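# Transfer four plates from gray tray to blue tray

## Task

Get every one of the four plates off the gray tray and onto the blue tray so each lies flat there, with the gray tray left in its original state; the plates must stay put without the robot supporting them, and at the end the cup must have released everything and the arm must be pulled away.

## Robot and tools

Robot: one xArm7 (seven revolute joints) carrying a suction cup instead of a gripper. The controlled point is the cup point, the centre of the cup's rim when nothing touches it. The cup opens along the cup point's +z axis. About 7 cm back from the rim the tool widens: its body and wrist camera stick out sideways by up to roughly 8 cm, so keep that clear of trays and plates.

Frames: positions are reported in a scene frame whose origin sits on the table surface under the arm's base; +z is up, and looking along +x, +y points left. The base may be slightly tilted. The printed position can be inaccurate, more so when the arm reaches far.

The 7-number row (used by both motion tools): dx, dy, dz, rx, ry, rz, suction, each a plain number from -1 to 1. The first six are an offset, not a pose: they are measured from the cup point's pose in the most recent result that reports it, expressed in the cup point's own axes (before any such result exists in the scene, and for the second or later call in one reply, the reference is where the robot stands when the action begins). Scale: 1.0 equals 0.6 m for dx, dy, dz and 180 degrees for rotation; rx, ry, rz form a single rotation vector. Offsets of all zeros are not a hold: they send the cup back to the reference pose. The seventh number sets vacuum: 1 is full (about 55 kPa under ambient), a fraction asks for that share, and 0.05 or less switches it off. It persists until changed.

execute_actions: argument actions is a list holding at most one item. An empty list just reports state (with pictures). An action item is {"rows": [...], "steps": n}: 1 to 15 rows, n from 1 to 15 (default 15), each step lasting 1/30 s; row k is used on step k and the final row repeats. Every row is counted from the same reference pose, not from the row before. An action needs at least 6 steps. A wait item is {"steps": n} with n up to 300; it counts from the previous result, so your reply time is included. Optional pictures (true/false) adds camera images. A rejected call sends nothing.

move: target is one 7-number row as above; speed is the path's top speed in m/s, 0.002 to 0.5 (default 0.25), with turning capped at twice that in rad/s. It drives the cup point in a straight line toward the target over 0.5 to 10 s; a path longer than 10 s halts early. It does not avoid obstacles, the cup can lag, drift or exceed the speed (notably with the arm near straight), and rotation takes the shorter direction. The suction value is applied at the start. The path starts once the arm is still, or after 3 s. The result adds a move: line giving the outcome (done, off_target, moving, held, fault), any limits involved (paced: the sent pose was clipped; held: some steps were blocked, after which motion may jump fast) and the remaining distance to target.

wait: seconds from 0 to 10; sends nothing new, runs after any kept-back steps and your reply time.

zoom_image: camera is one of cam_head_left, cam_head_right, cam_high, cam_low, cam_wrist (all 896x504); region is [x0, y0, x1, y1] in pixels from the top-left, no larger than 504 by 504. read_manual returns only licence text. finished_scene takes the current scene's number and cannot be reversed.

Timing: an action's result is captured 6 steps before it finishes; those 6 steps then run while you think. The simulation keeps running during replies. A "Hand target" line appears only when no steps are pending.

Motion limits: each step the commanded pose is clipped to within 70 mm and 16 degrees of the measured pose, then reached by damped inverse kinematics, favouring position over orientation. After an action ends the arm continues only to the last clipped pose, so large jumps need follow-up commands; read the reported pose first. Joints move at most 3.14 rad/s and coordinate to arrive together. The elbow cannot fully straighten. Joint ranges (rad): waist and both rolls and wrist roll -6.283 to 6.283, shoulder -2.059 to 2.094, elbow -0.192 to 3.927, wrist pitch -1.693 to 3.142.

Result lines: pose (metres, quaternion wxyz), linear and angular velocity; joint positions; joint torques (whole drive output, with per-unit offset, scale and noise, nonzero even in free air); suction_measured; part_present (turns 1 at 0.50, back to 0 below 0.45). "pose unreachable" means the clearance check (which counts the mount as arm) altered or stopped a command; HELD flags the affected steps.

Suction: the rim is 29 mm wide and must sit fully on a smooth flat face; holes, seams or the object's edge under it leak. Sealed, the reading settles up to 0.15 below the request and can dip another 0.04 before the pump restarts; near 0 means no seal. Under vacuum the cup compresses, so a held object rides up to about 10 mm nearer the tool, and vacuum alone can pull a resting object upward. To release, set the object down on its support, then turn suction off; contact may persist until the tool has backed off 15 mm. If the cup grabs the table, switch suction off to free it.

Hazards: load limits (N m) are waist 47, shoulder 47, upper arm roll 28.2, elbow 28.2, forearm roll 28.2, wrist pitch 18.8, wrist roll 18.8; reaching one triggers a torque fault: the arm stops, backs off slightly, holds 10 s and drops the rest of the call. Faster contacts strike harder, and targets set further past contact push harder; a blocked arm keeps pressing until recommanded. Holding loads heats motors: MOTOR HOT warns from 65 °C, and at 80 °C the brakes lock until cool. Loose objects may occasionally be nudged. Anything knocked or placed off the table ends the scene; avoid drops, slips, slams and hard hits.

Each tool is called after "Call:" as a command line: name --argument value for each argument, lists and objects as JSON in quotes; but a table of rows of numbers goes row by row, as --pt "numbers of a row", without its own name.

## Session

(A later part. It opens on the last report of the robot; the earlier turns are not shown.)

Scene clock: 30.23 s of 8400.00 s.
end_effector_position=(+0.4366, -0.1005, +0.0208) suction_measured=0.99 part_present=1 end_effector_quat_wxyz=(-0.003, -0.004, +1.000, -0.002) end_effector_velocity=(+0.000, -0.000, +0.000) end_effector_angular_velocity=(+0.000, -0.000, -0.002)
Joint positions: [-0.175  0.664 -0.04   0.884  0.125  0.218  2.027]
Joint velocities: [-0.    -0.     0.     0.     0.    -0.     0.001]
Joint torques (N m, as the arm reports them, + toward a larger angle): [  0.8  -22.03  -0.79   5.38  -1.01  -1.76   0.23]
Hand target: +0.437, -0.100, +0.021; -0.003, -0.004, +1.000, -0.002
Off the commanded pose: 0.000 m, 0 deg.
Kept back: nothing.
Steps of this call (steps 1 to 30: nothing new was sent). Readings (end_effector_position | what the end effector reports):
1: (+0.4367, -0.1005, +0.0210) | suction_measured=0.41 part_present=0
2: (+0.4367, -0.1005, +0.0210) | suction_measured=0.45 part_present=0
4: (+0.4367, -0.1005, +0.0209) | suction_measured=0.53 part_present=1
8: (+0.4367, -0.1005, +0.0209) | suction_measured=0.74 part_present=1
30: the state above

Call:
move --target '[0,0,-0.105,0,0,0,1]' --speed 0.12

Call:
zoom_image --camera "cam_low" --region '[360,270,500,370]'

Scene clock: 31.43 s of 8400.00 s.
end_effector_position=(+0.4370, -0.1001, +0.0835) suction_measured=0.99 part_present=1 end_effector_quat_wxyz=(-0.004, -0.005, +1.000, -0.002) end_effector_velocity=(+0.001, -0.001, +0.003) end_effector_angular_velocity=(-0.001, -0.004, +0.000)
Joint positions: [-0.151  0.47  -0.07   0.828  0.099  0.356  2.048]
Joint velocities: [ 0.    -0.006 -0.001  0.001 -0.001  0.003 -0.   ]
Joint torques (N m, as the arm reports them, + toward a larger angle): [  0.83 -21.02  -1.12   6.41  -1.17  -1.77   0.21]
Hand target: +0.437, -0.100, +0.084; -0.003, -0.005, +1.000, -0.002
Off the commanded pose: 0.000 m, 0 deg.
Kept back: nothing.
move: done

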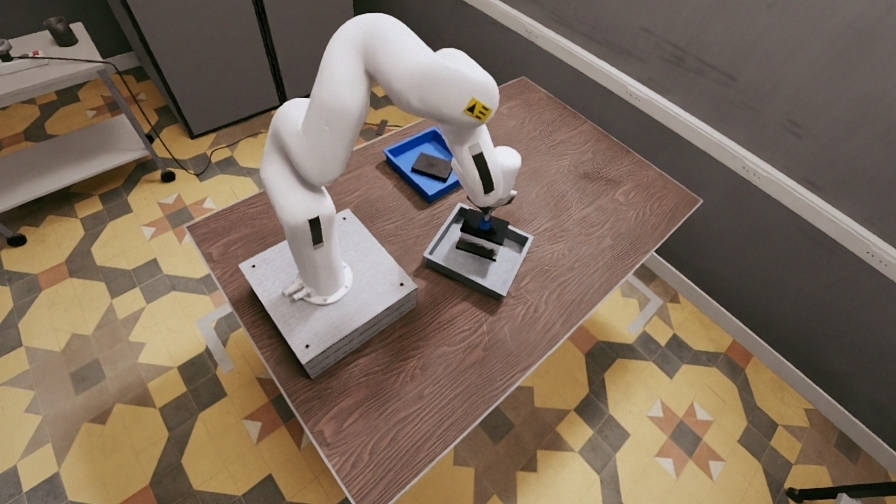

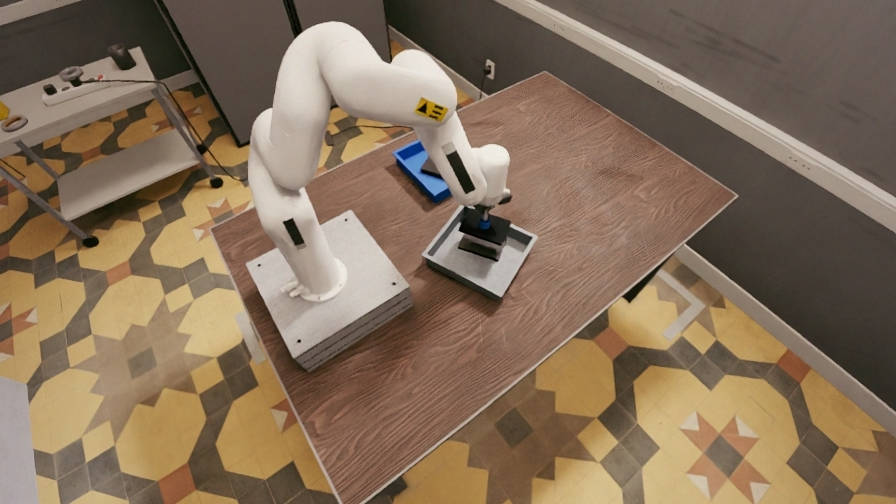

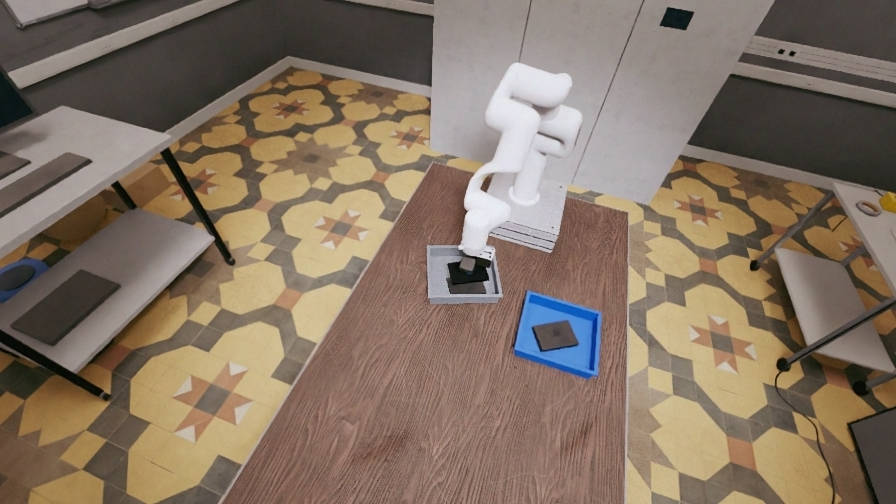

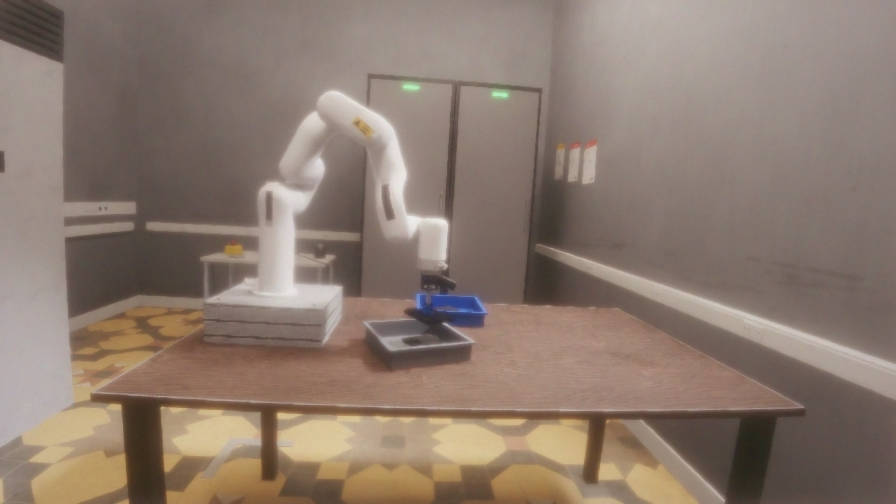

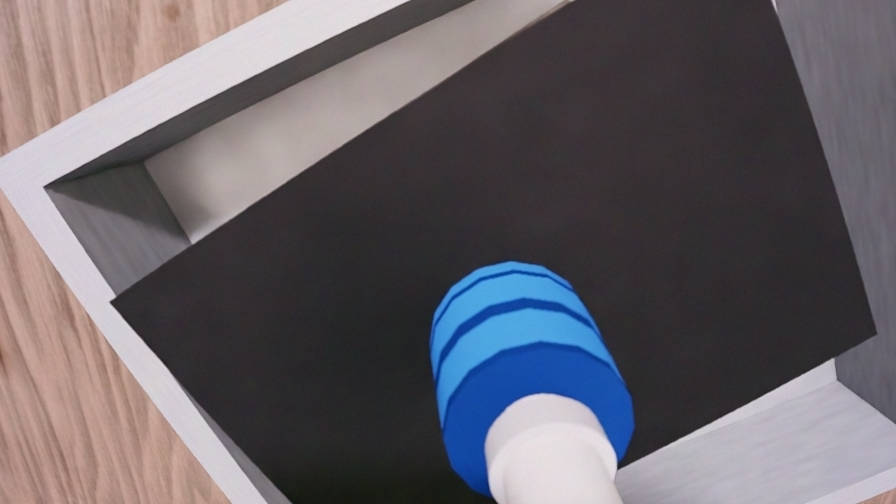

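Region (360, 270, 500, 370) of cam_low's 896x504 image, scaled by 3.600, with more detail than that image has; it fills the top 360 rows of this view, and the rest is white.

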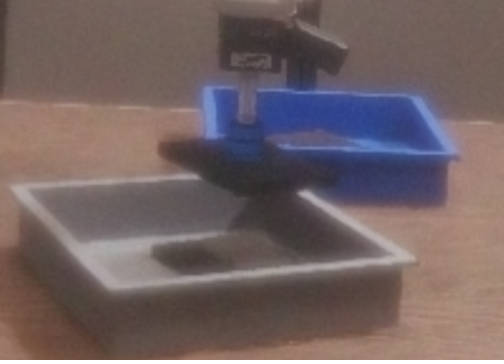

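Call:
move --target '[-0.152,0.542,0,0,0,0,1]' --speed 0.3

Call:
move --target '[0,0,0.098,0,0,0,1]' --speed 0.07

Scene clock: 33.37 s of 8400.00 s.
end_effector_position=(+0.5251, +0.2257, +0.0808) suction_measured=0.98 part_present=1 end_effector_quat_wxyz=(-0.004, -0.004, +1.000, -0.001) end_effector_velocity=(-0.002, +0.009, -0.000) end_effector_angular_velocity=(+0.004, +0.002, +0.014)
Joint positions: [ 0.402  0.738 -0.004  1.345  0.009  0.603  2.747]
Joint velocities: [ 0.009  0.005  0.007  0.01  -0.001  0.005  0.   ]
Joint torques (N m, as the arm reports them, + toward a larger angle): [  0.54 -26.73  -0.7    8.46  -0.83  -1.86  -0.02]
Hand target: +0.525, +0.226, +0.081; -0.004, -0.005, +1.000, -0.001
Off the commanded pose: 0.001 m, 0 deg.
Kept back: nothing.
move: done

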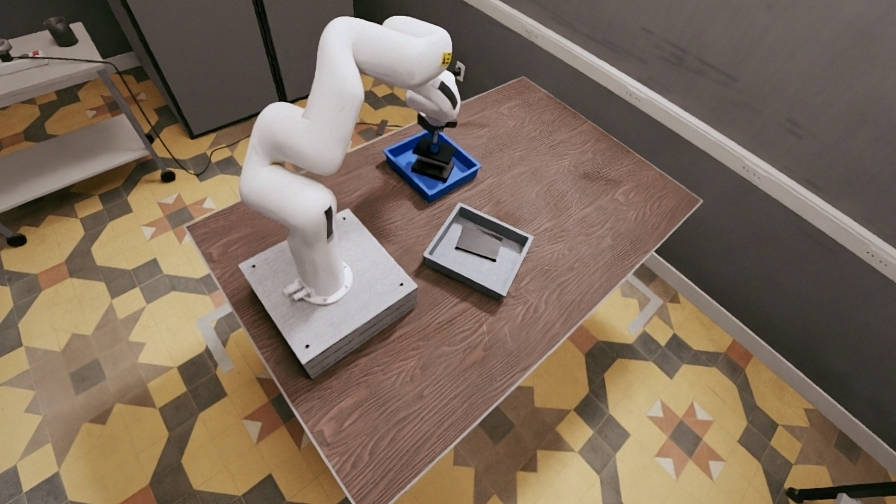

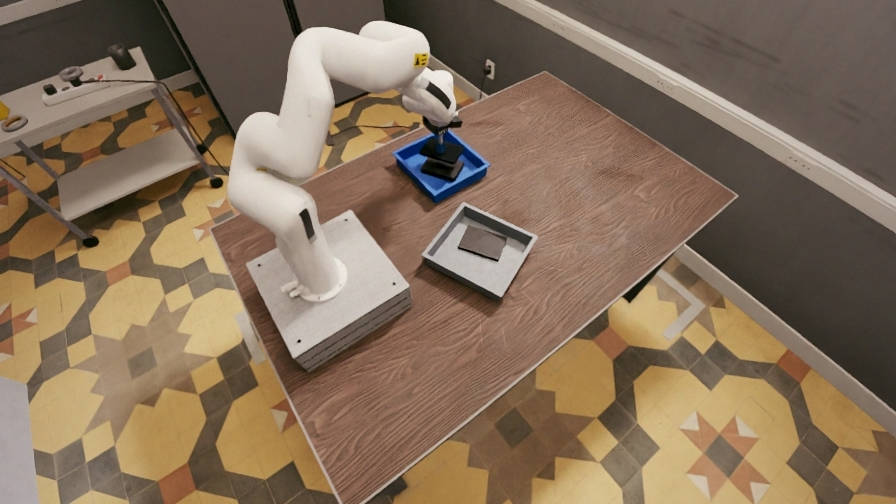

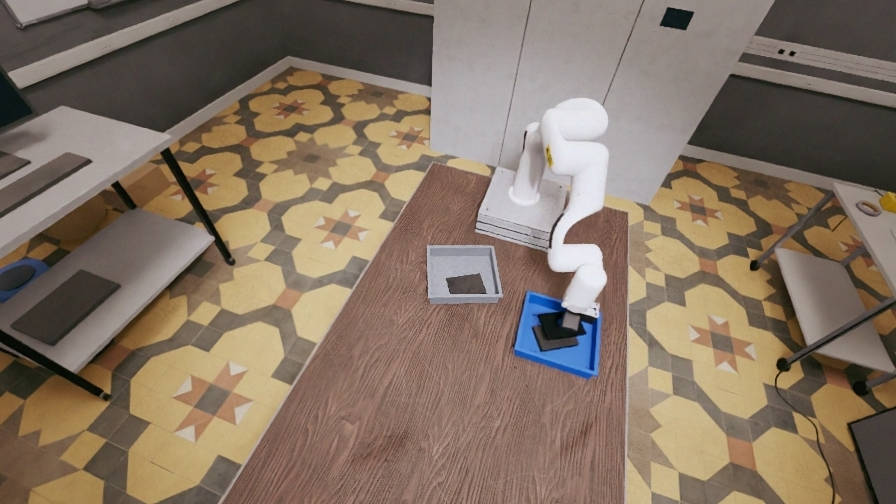

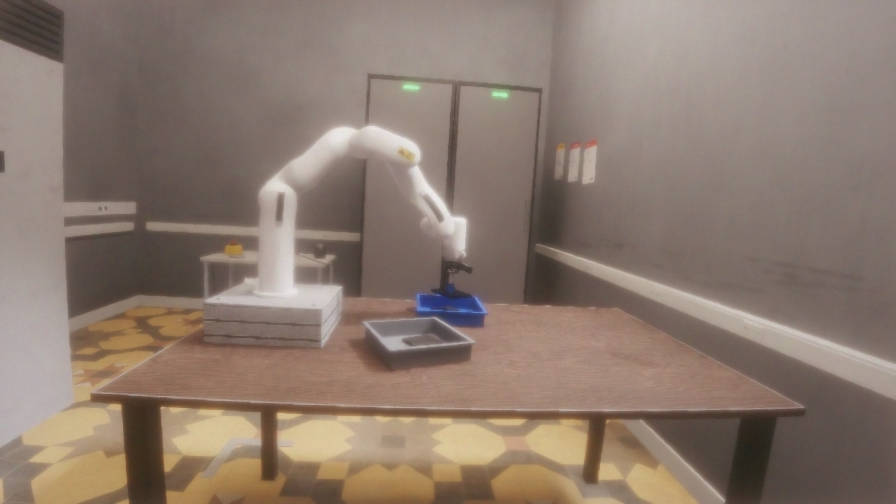

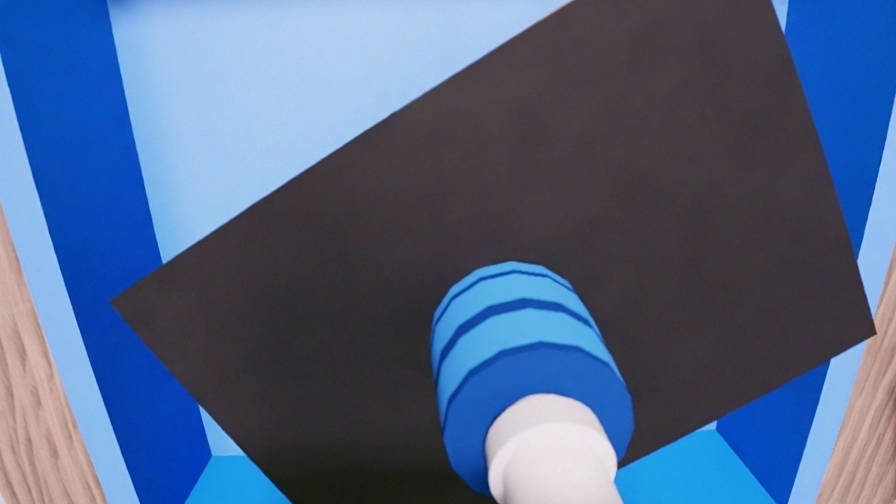

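Scene clock: 34.60 s of 8400.00 s.
end_effector_position=(+0.5249, +0.2254, +0.0224) suction_measured=0.98 part_present=1 end_effector_quat_wxyz=(-0.004, -0.004, +1.000, -0.001) end_effector_velocity=(-0.000, -0.000, -0.001) end_effector_angular_velocity=(-0.000, +0.001, -0.003)
Joint positions: [ 0.401  0.881 -0.004  1.394  0.01   0.509  2.746]
Joint velocities: [-0.     0.003 -0.     0.001  0.001 -0.001  0.002]
Joint torques (N m, as the arm reports them, + toward a larger angle): [  1.   -27.32  -0.45   7.99  -1.36  -1.74   0.14]
Hand target: +0.525, +0.225, +0.022; -0.004, -0.004, +1.000, -0.001
Off the commanded pose: 0.001 m, 0 deg.
Kept back: nothing.
move: done

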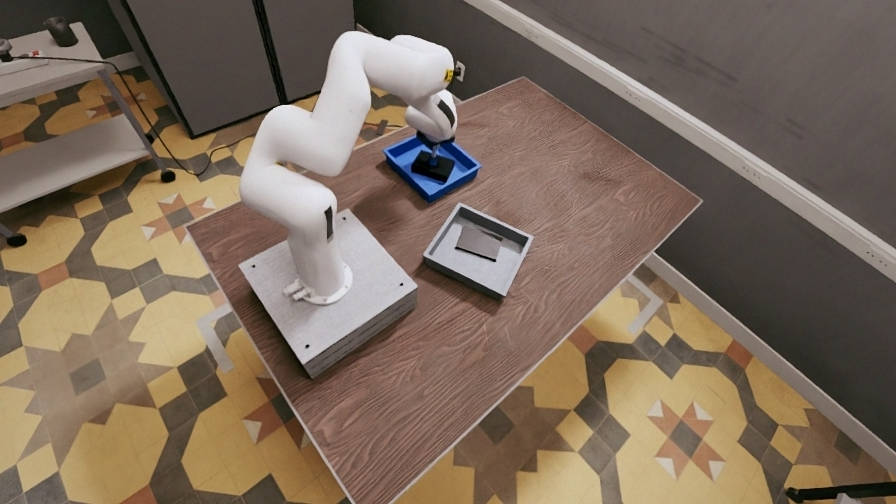

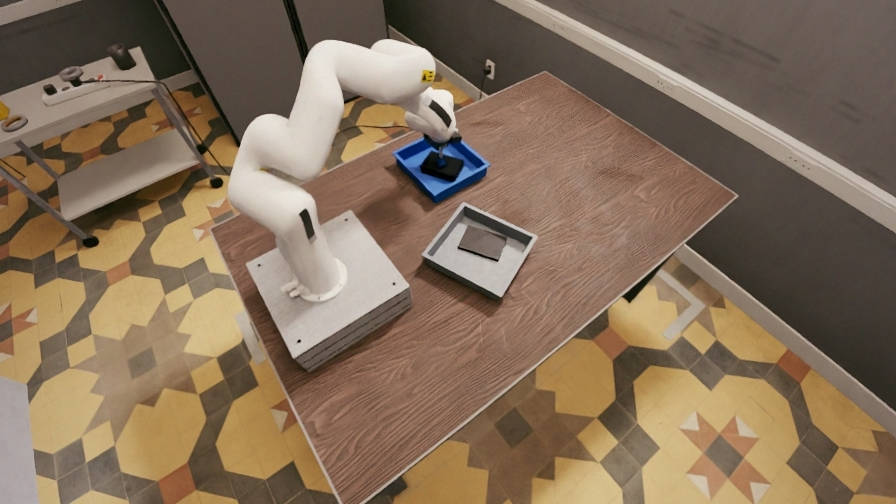

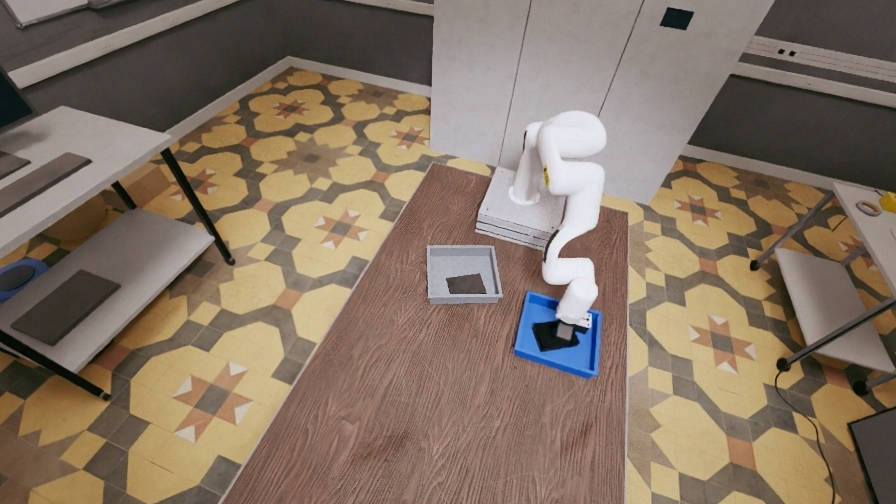

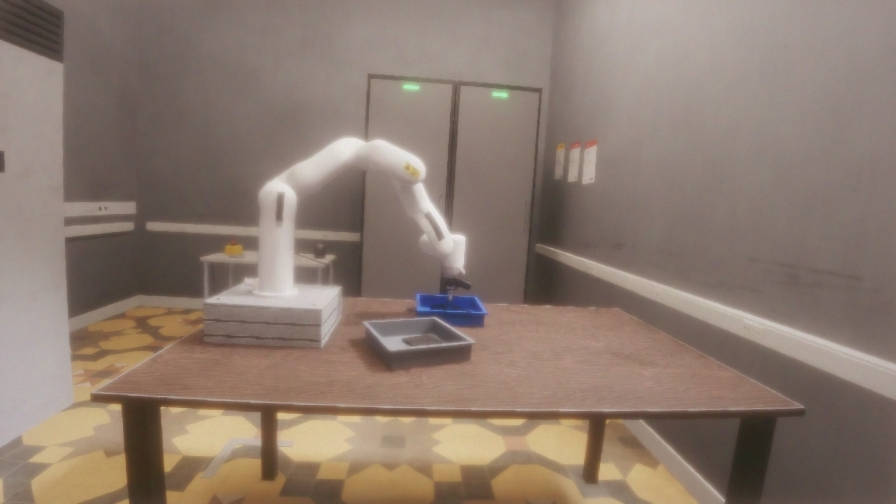

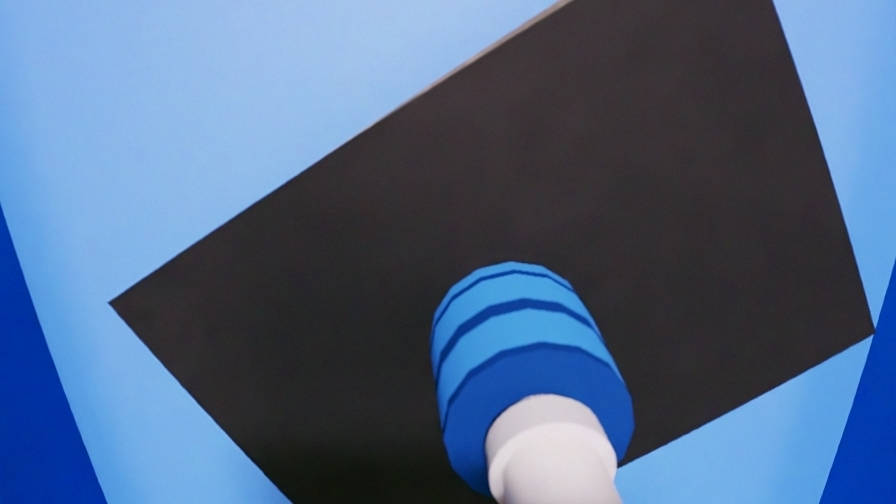

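Call:
move --target '[0,0,-0.098,0,0,0,0]'

Call:
move --target '[0.15,-0.54,0,0,0,0,0]' --speed 0.4

Call:
move --target '[0,0,0.12,0,0,0,1]' --speed 0.08

Call:
execute_actions --actions '[{"steps":30}]' --pictures true

Scene clock: 35.67 s of 8400.00 s.
end_effector_position=(+0.5250, +0.2256, +0.0806) suction_measured=0.00 part_present=0 end_effector_quat_wxyz=(-0.005, -0.004, +1.000, -0.001) end_effector_velocity=(+0.002, +0.002, +0.004) end_effector_angular_velocity=(+0.004, -0.005, +0.002)
Joint positions: [ 0.402  0.739 -0.004  1.345  0.009  0.603  2.747]
Joint velocities: [-0.    -0.007  0.002  0.001  0.     0.002 -0.   ]
Joint torques (N m, as the arm reports them, + toward a larger angle): [  1.23 -25.72  -0.37   7.94  -1.16  -1.76   0.2 ]
Hand target: +0.525, +0.226, +0.081; -0.004, -0.004, +1.000, -0.001
Off the commanded pose: 0.001 m, 0 deg.
Kept back: nothing.
move: done

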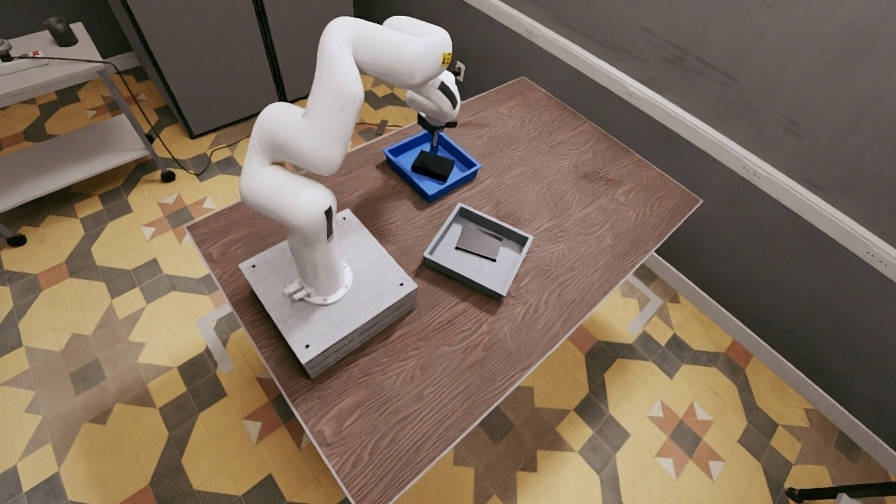

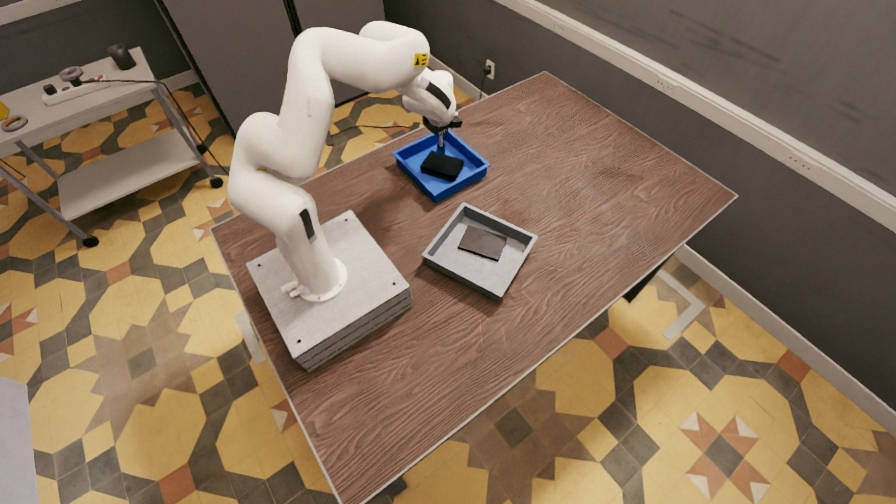

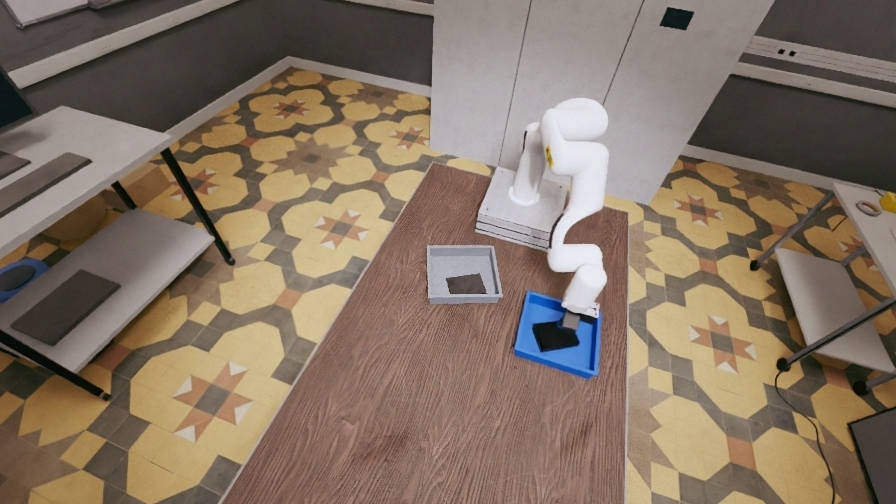

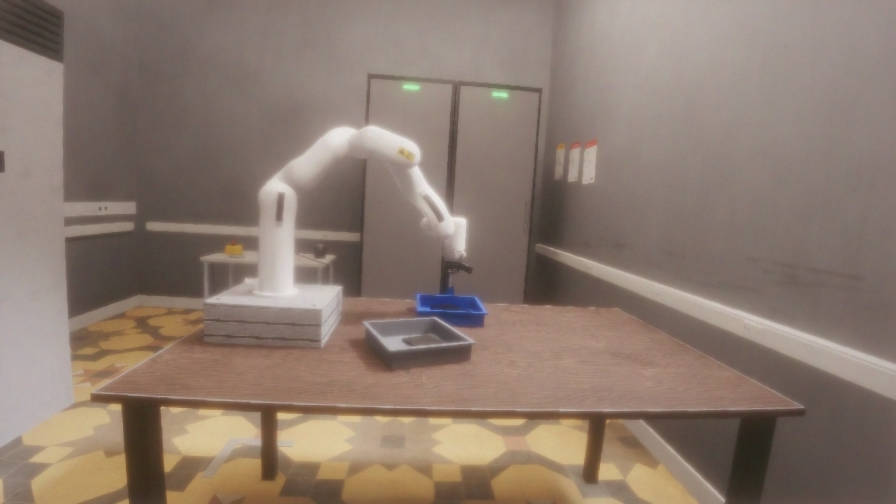

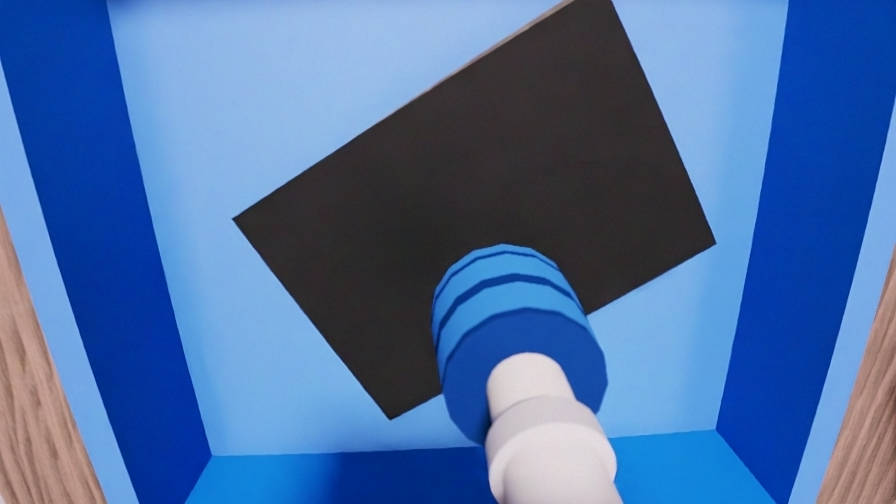

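Scene clock: 37.10 s of 8400.00 s.
end_effector_position=(+0.4381, -0.0984, +0.0834) suction_measured=0.00 part_present=0 end_effector_quat_wxyz=(-0.004, -0.005, +1.000, -0.002) end_effector_velocity=(-0.002, -0.008, +0.000) end_effector_angular_velocity=(+0.003, +0.002, -0.011)
Joint positions: [-0.146  0.472 -0.071  0.83   0.099  0.358  2.052]
Joint velocities: [-0.019 -0.001  0.    -0.     0.007  0.004 -0.014]
Joint torques (N m, as the arm reports them, + toward a larger angle): [  0.77 -20.65  -0.83   6.72  -1.49  -1.61   0.13]
Hand target: +0.438, -0.100, +0.083; -0.004, -0.004, +1.000, -0.002
Off the commanded pose: 0.001 m, 0 deg.
Kept back: nothing.
move: done

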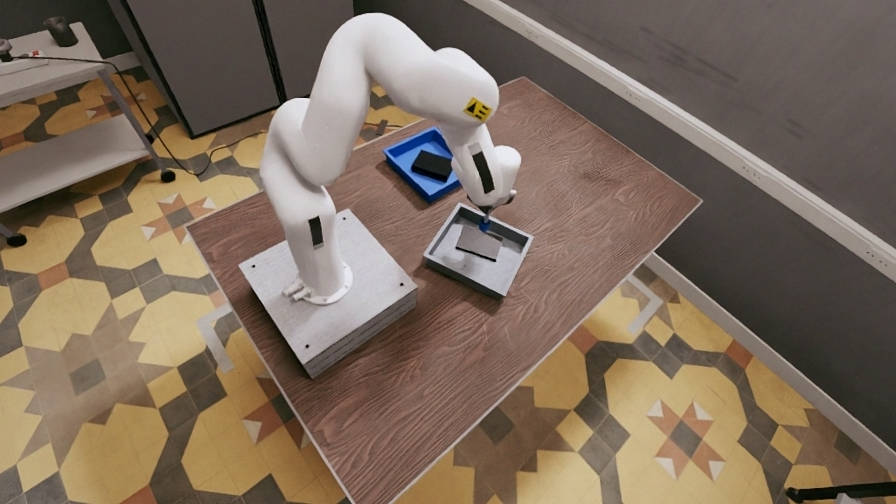

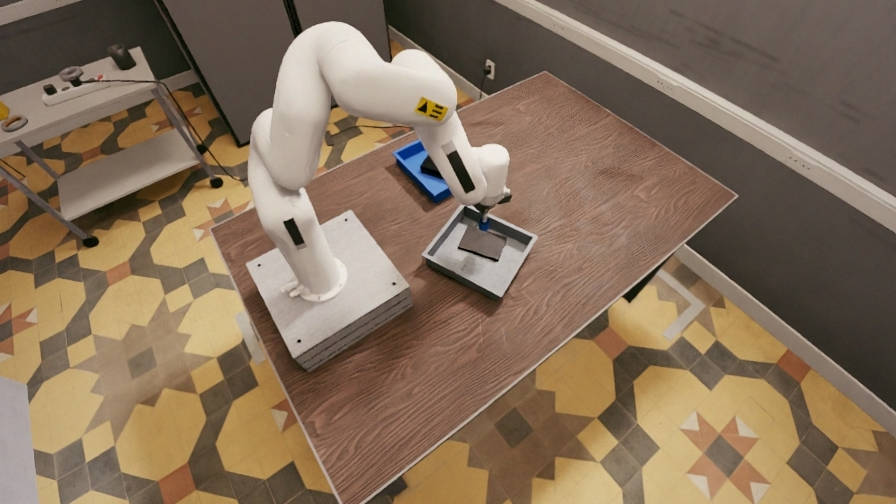

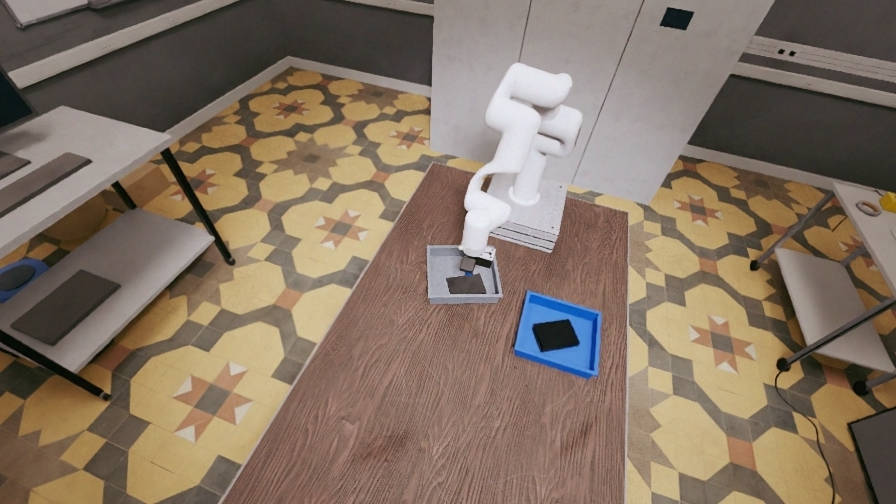

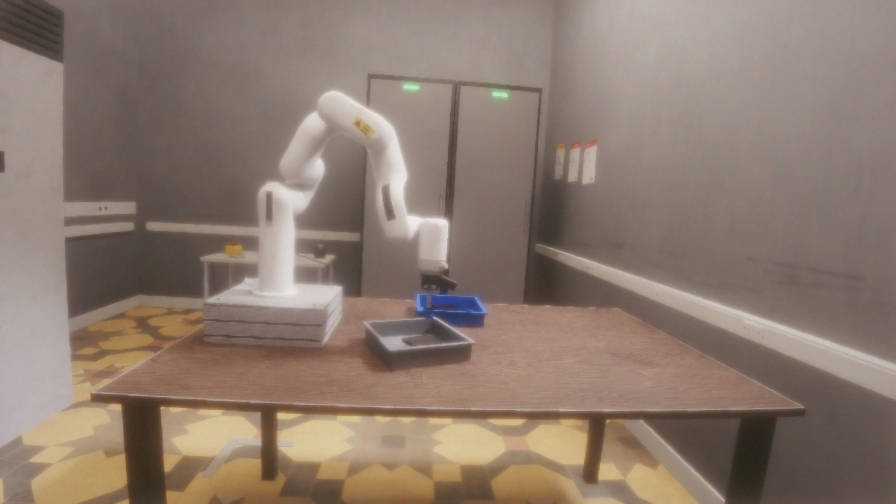

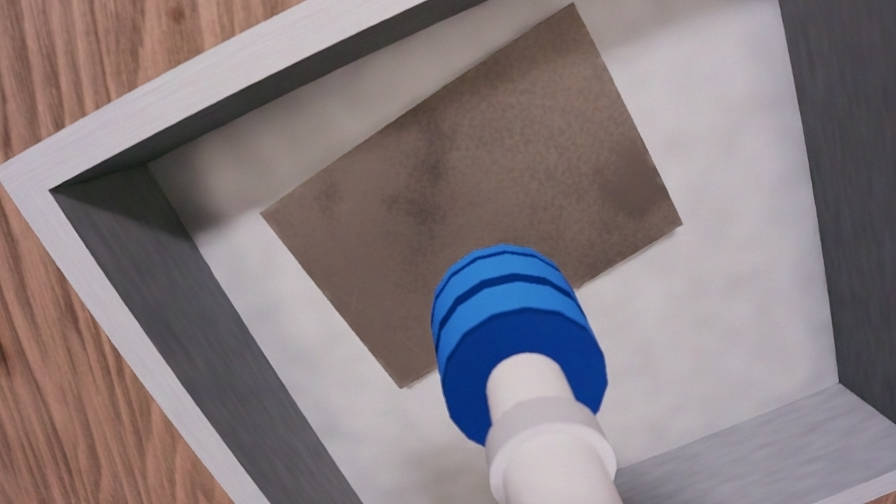

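Scene clock: 38.37 s of 8400.00 s.
end_effector_position=(+0.4374, -0.0989, +0.0115) suction_measured=0.36 part_present=0 end_effector_quat_wxyz=(-0.004, -0.005, +1.000, -0.002) end_effector_velocity=(+0.001, -0.001, -0.001) end_effector_angular_velocity=(-0.001, -0.003, -0.002)
Joint positions: [-0.173  0.694 -0.037  0.897  0.127  0.202  2.028]
Joint velocities: [-0.001  0.004 -0.     0.004  0.001 -0.003 -0.   ]
Joint torques (N m, as the arm reports them, + toward a larger angle): [  0.03 -21.98  -0.85   5.28  -1.45  -1.72   0.11]
Hand target: +0.437, -0.099, +0.011; -0.004, -0.005, +1.000, -0.002
Off the commanded pose: 0.000 m, 0 deg.
Kept back: nothing.
move: done

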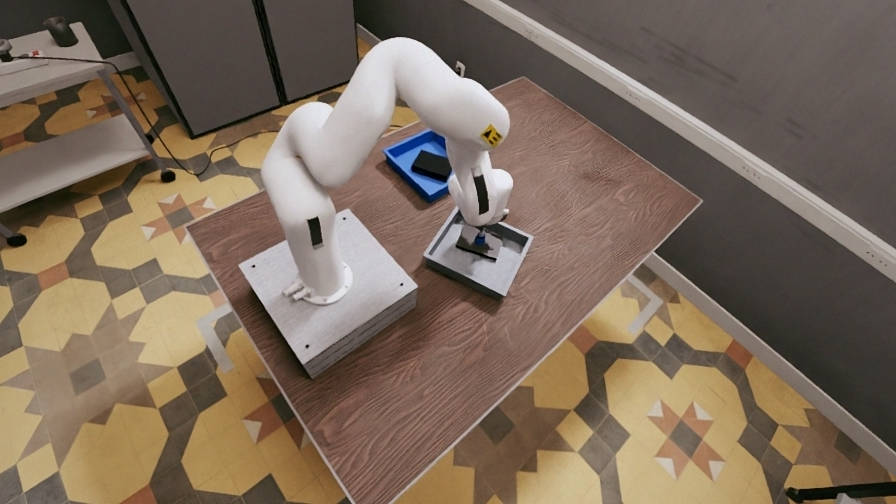

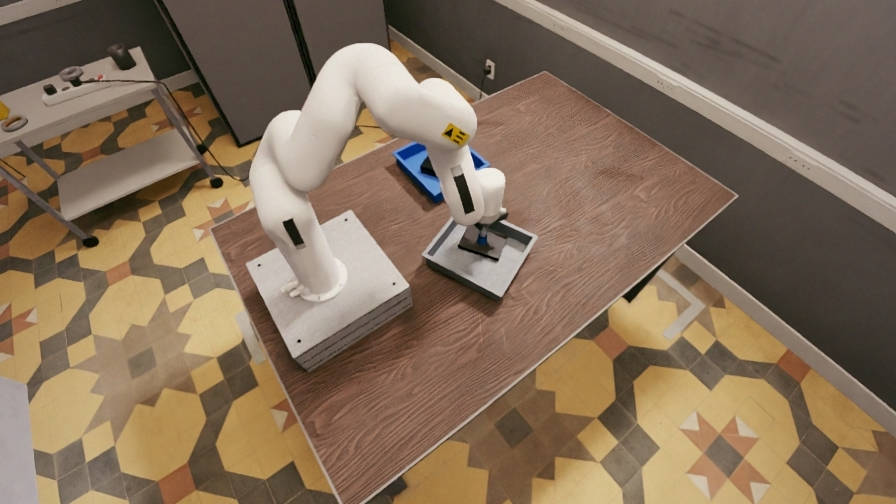

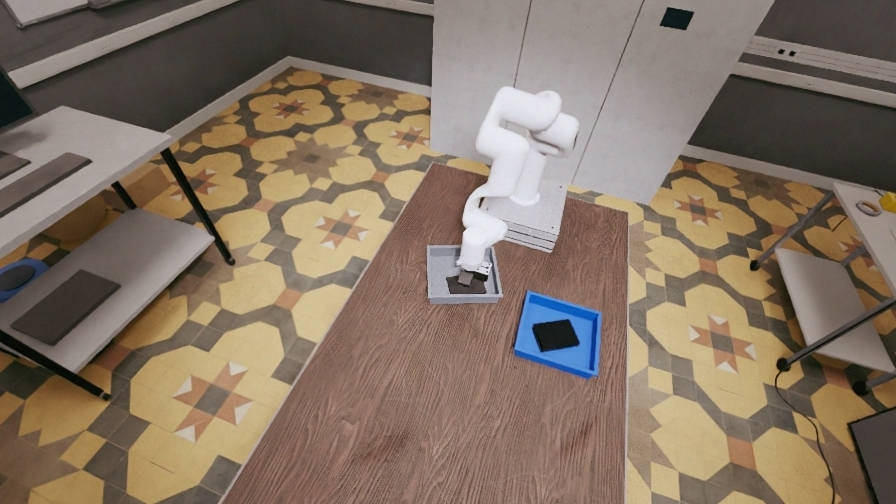

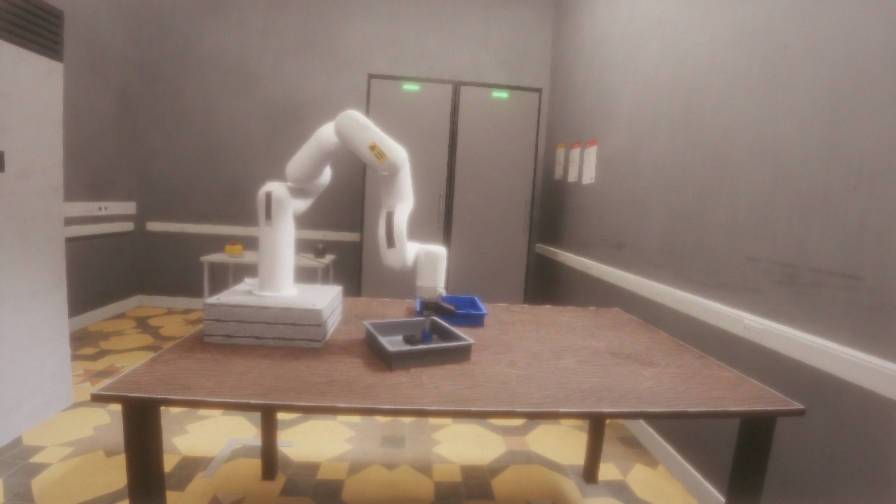

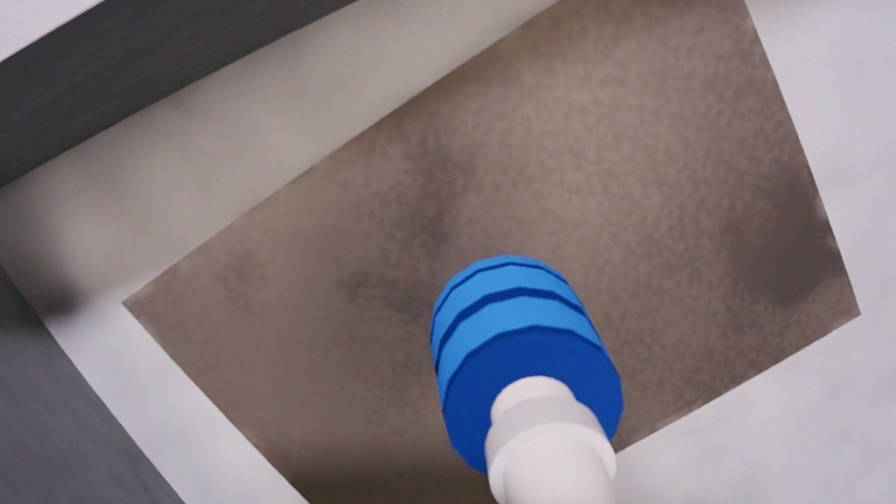

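Scene clock: 39.37 s of 8400.00 s.
end_effector_position=(+0.4373, -0.0989, +0.0113) suction_measured=0.99 part_present=1 end_effector_quat_wxyz=(-0.004, -0.005, +1.000, -0.002) end_effector_velocity=(+0.000, -0.000, +0.000) end_effector_angular_velocity=(-0.001, -0.000, +0.001)
Joint positions: [-0.173  0.695 -0.037  0.898  0.127  0.202  2.028]
Joint velocities: [ 0.    -0.    -0.001  0.    -0.    -0.    -0.001]
Joint torques (N m, as the arm reports them, + toward a larger angle): [  0.04 -22.15  -0.74   5.33  -0.89  -1.72   0.25]
Hand target: +0.437, -0.099, +0.011; -0.004, -0.005, +1.000, -0.002
Off the commanded pose: 0.000 m, 0 deg.
Kept back: nothing.
Steps of this call (steps 1 to 30: nothing new was sent). Readings (end_effector_position | what the end effector reports):
1: (+0.4374, -0.0989, +0.0115) | suction_measured=0.40 part_present=0
2: (+0.4374, -0.0989, +0.0115) | suction_measured=0.45 part_present=0
4: (+0.4373, -0.0989, +0.0114) | suction_measured=0.53 part_present=1
8: (+0.4373, -0.0989, +0.0113) | suction_measured=0.73 part_present=1
30: the state above

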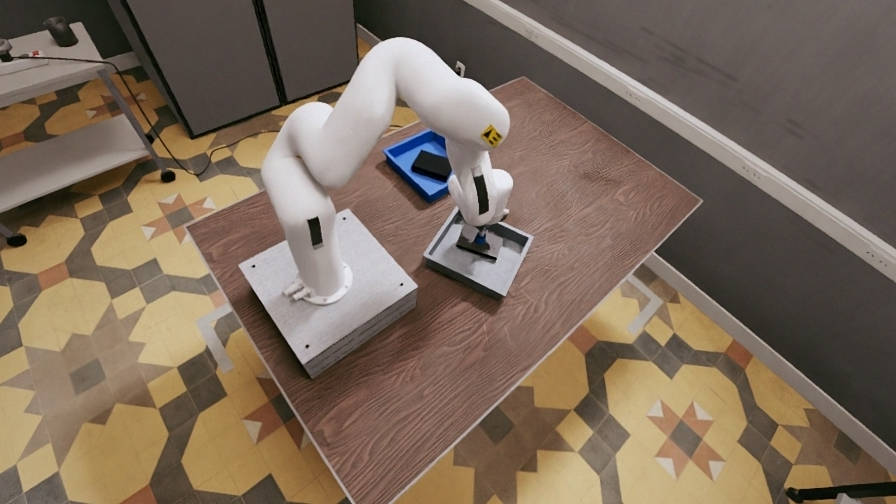

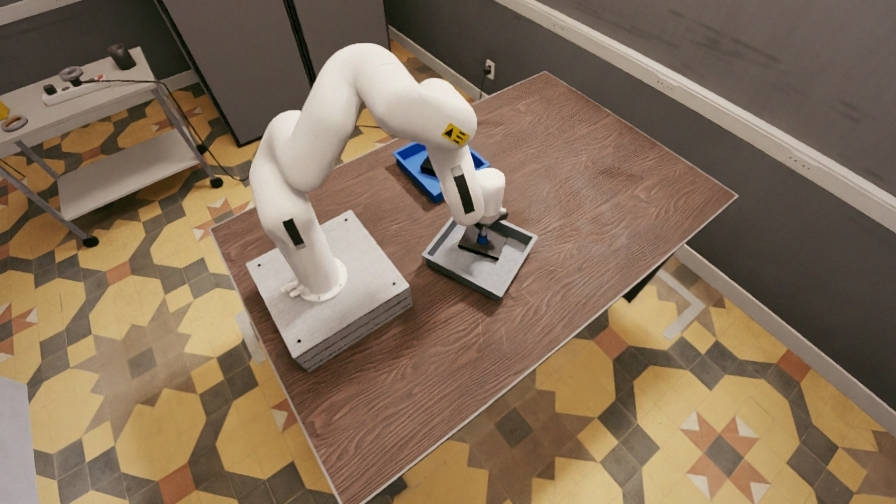

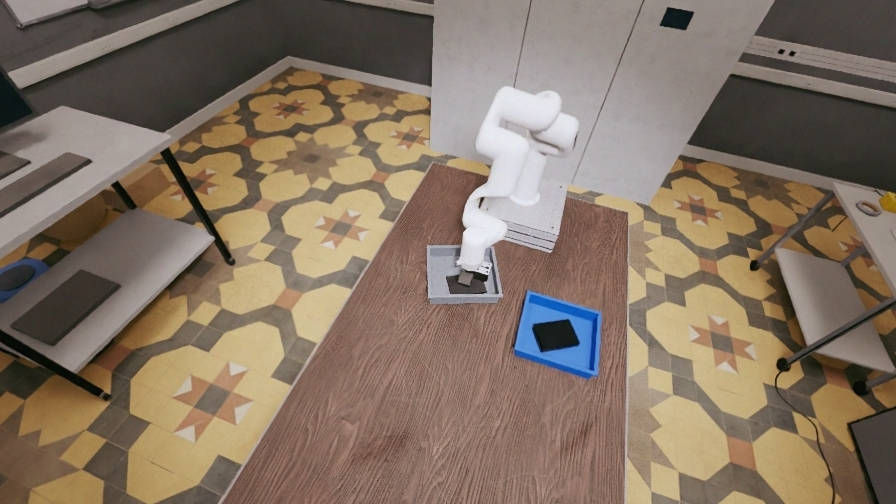

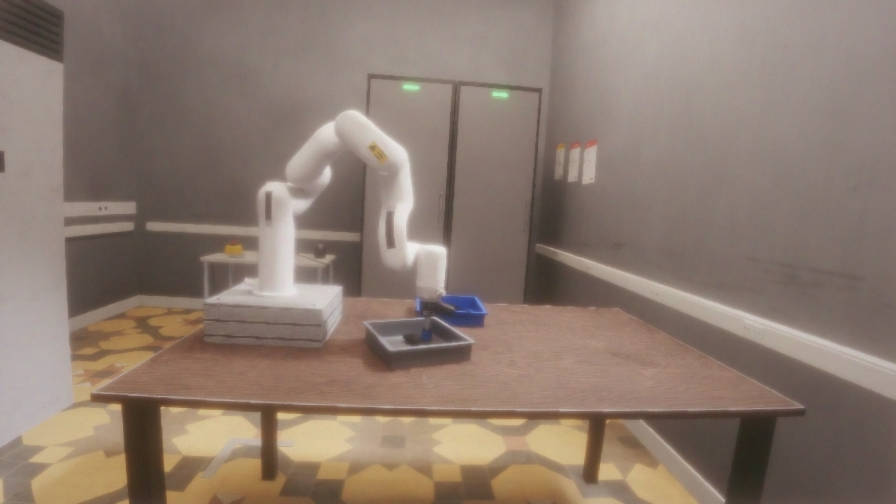

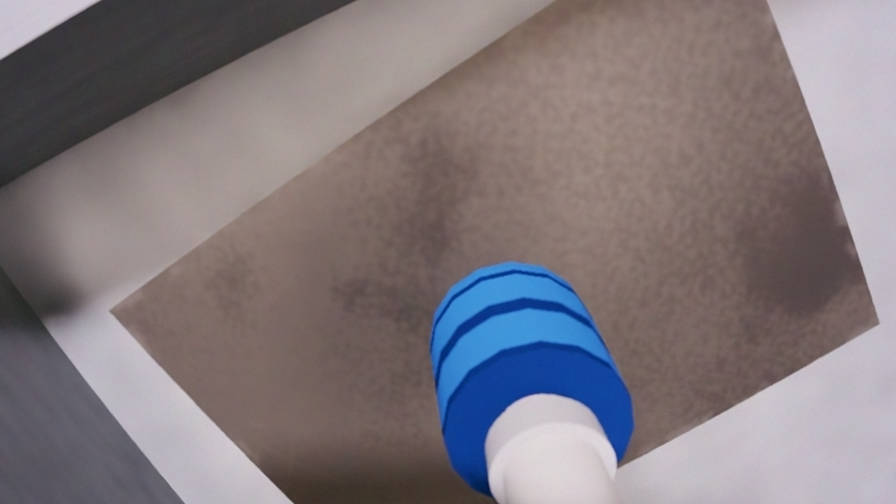

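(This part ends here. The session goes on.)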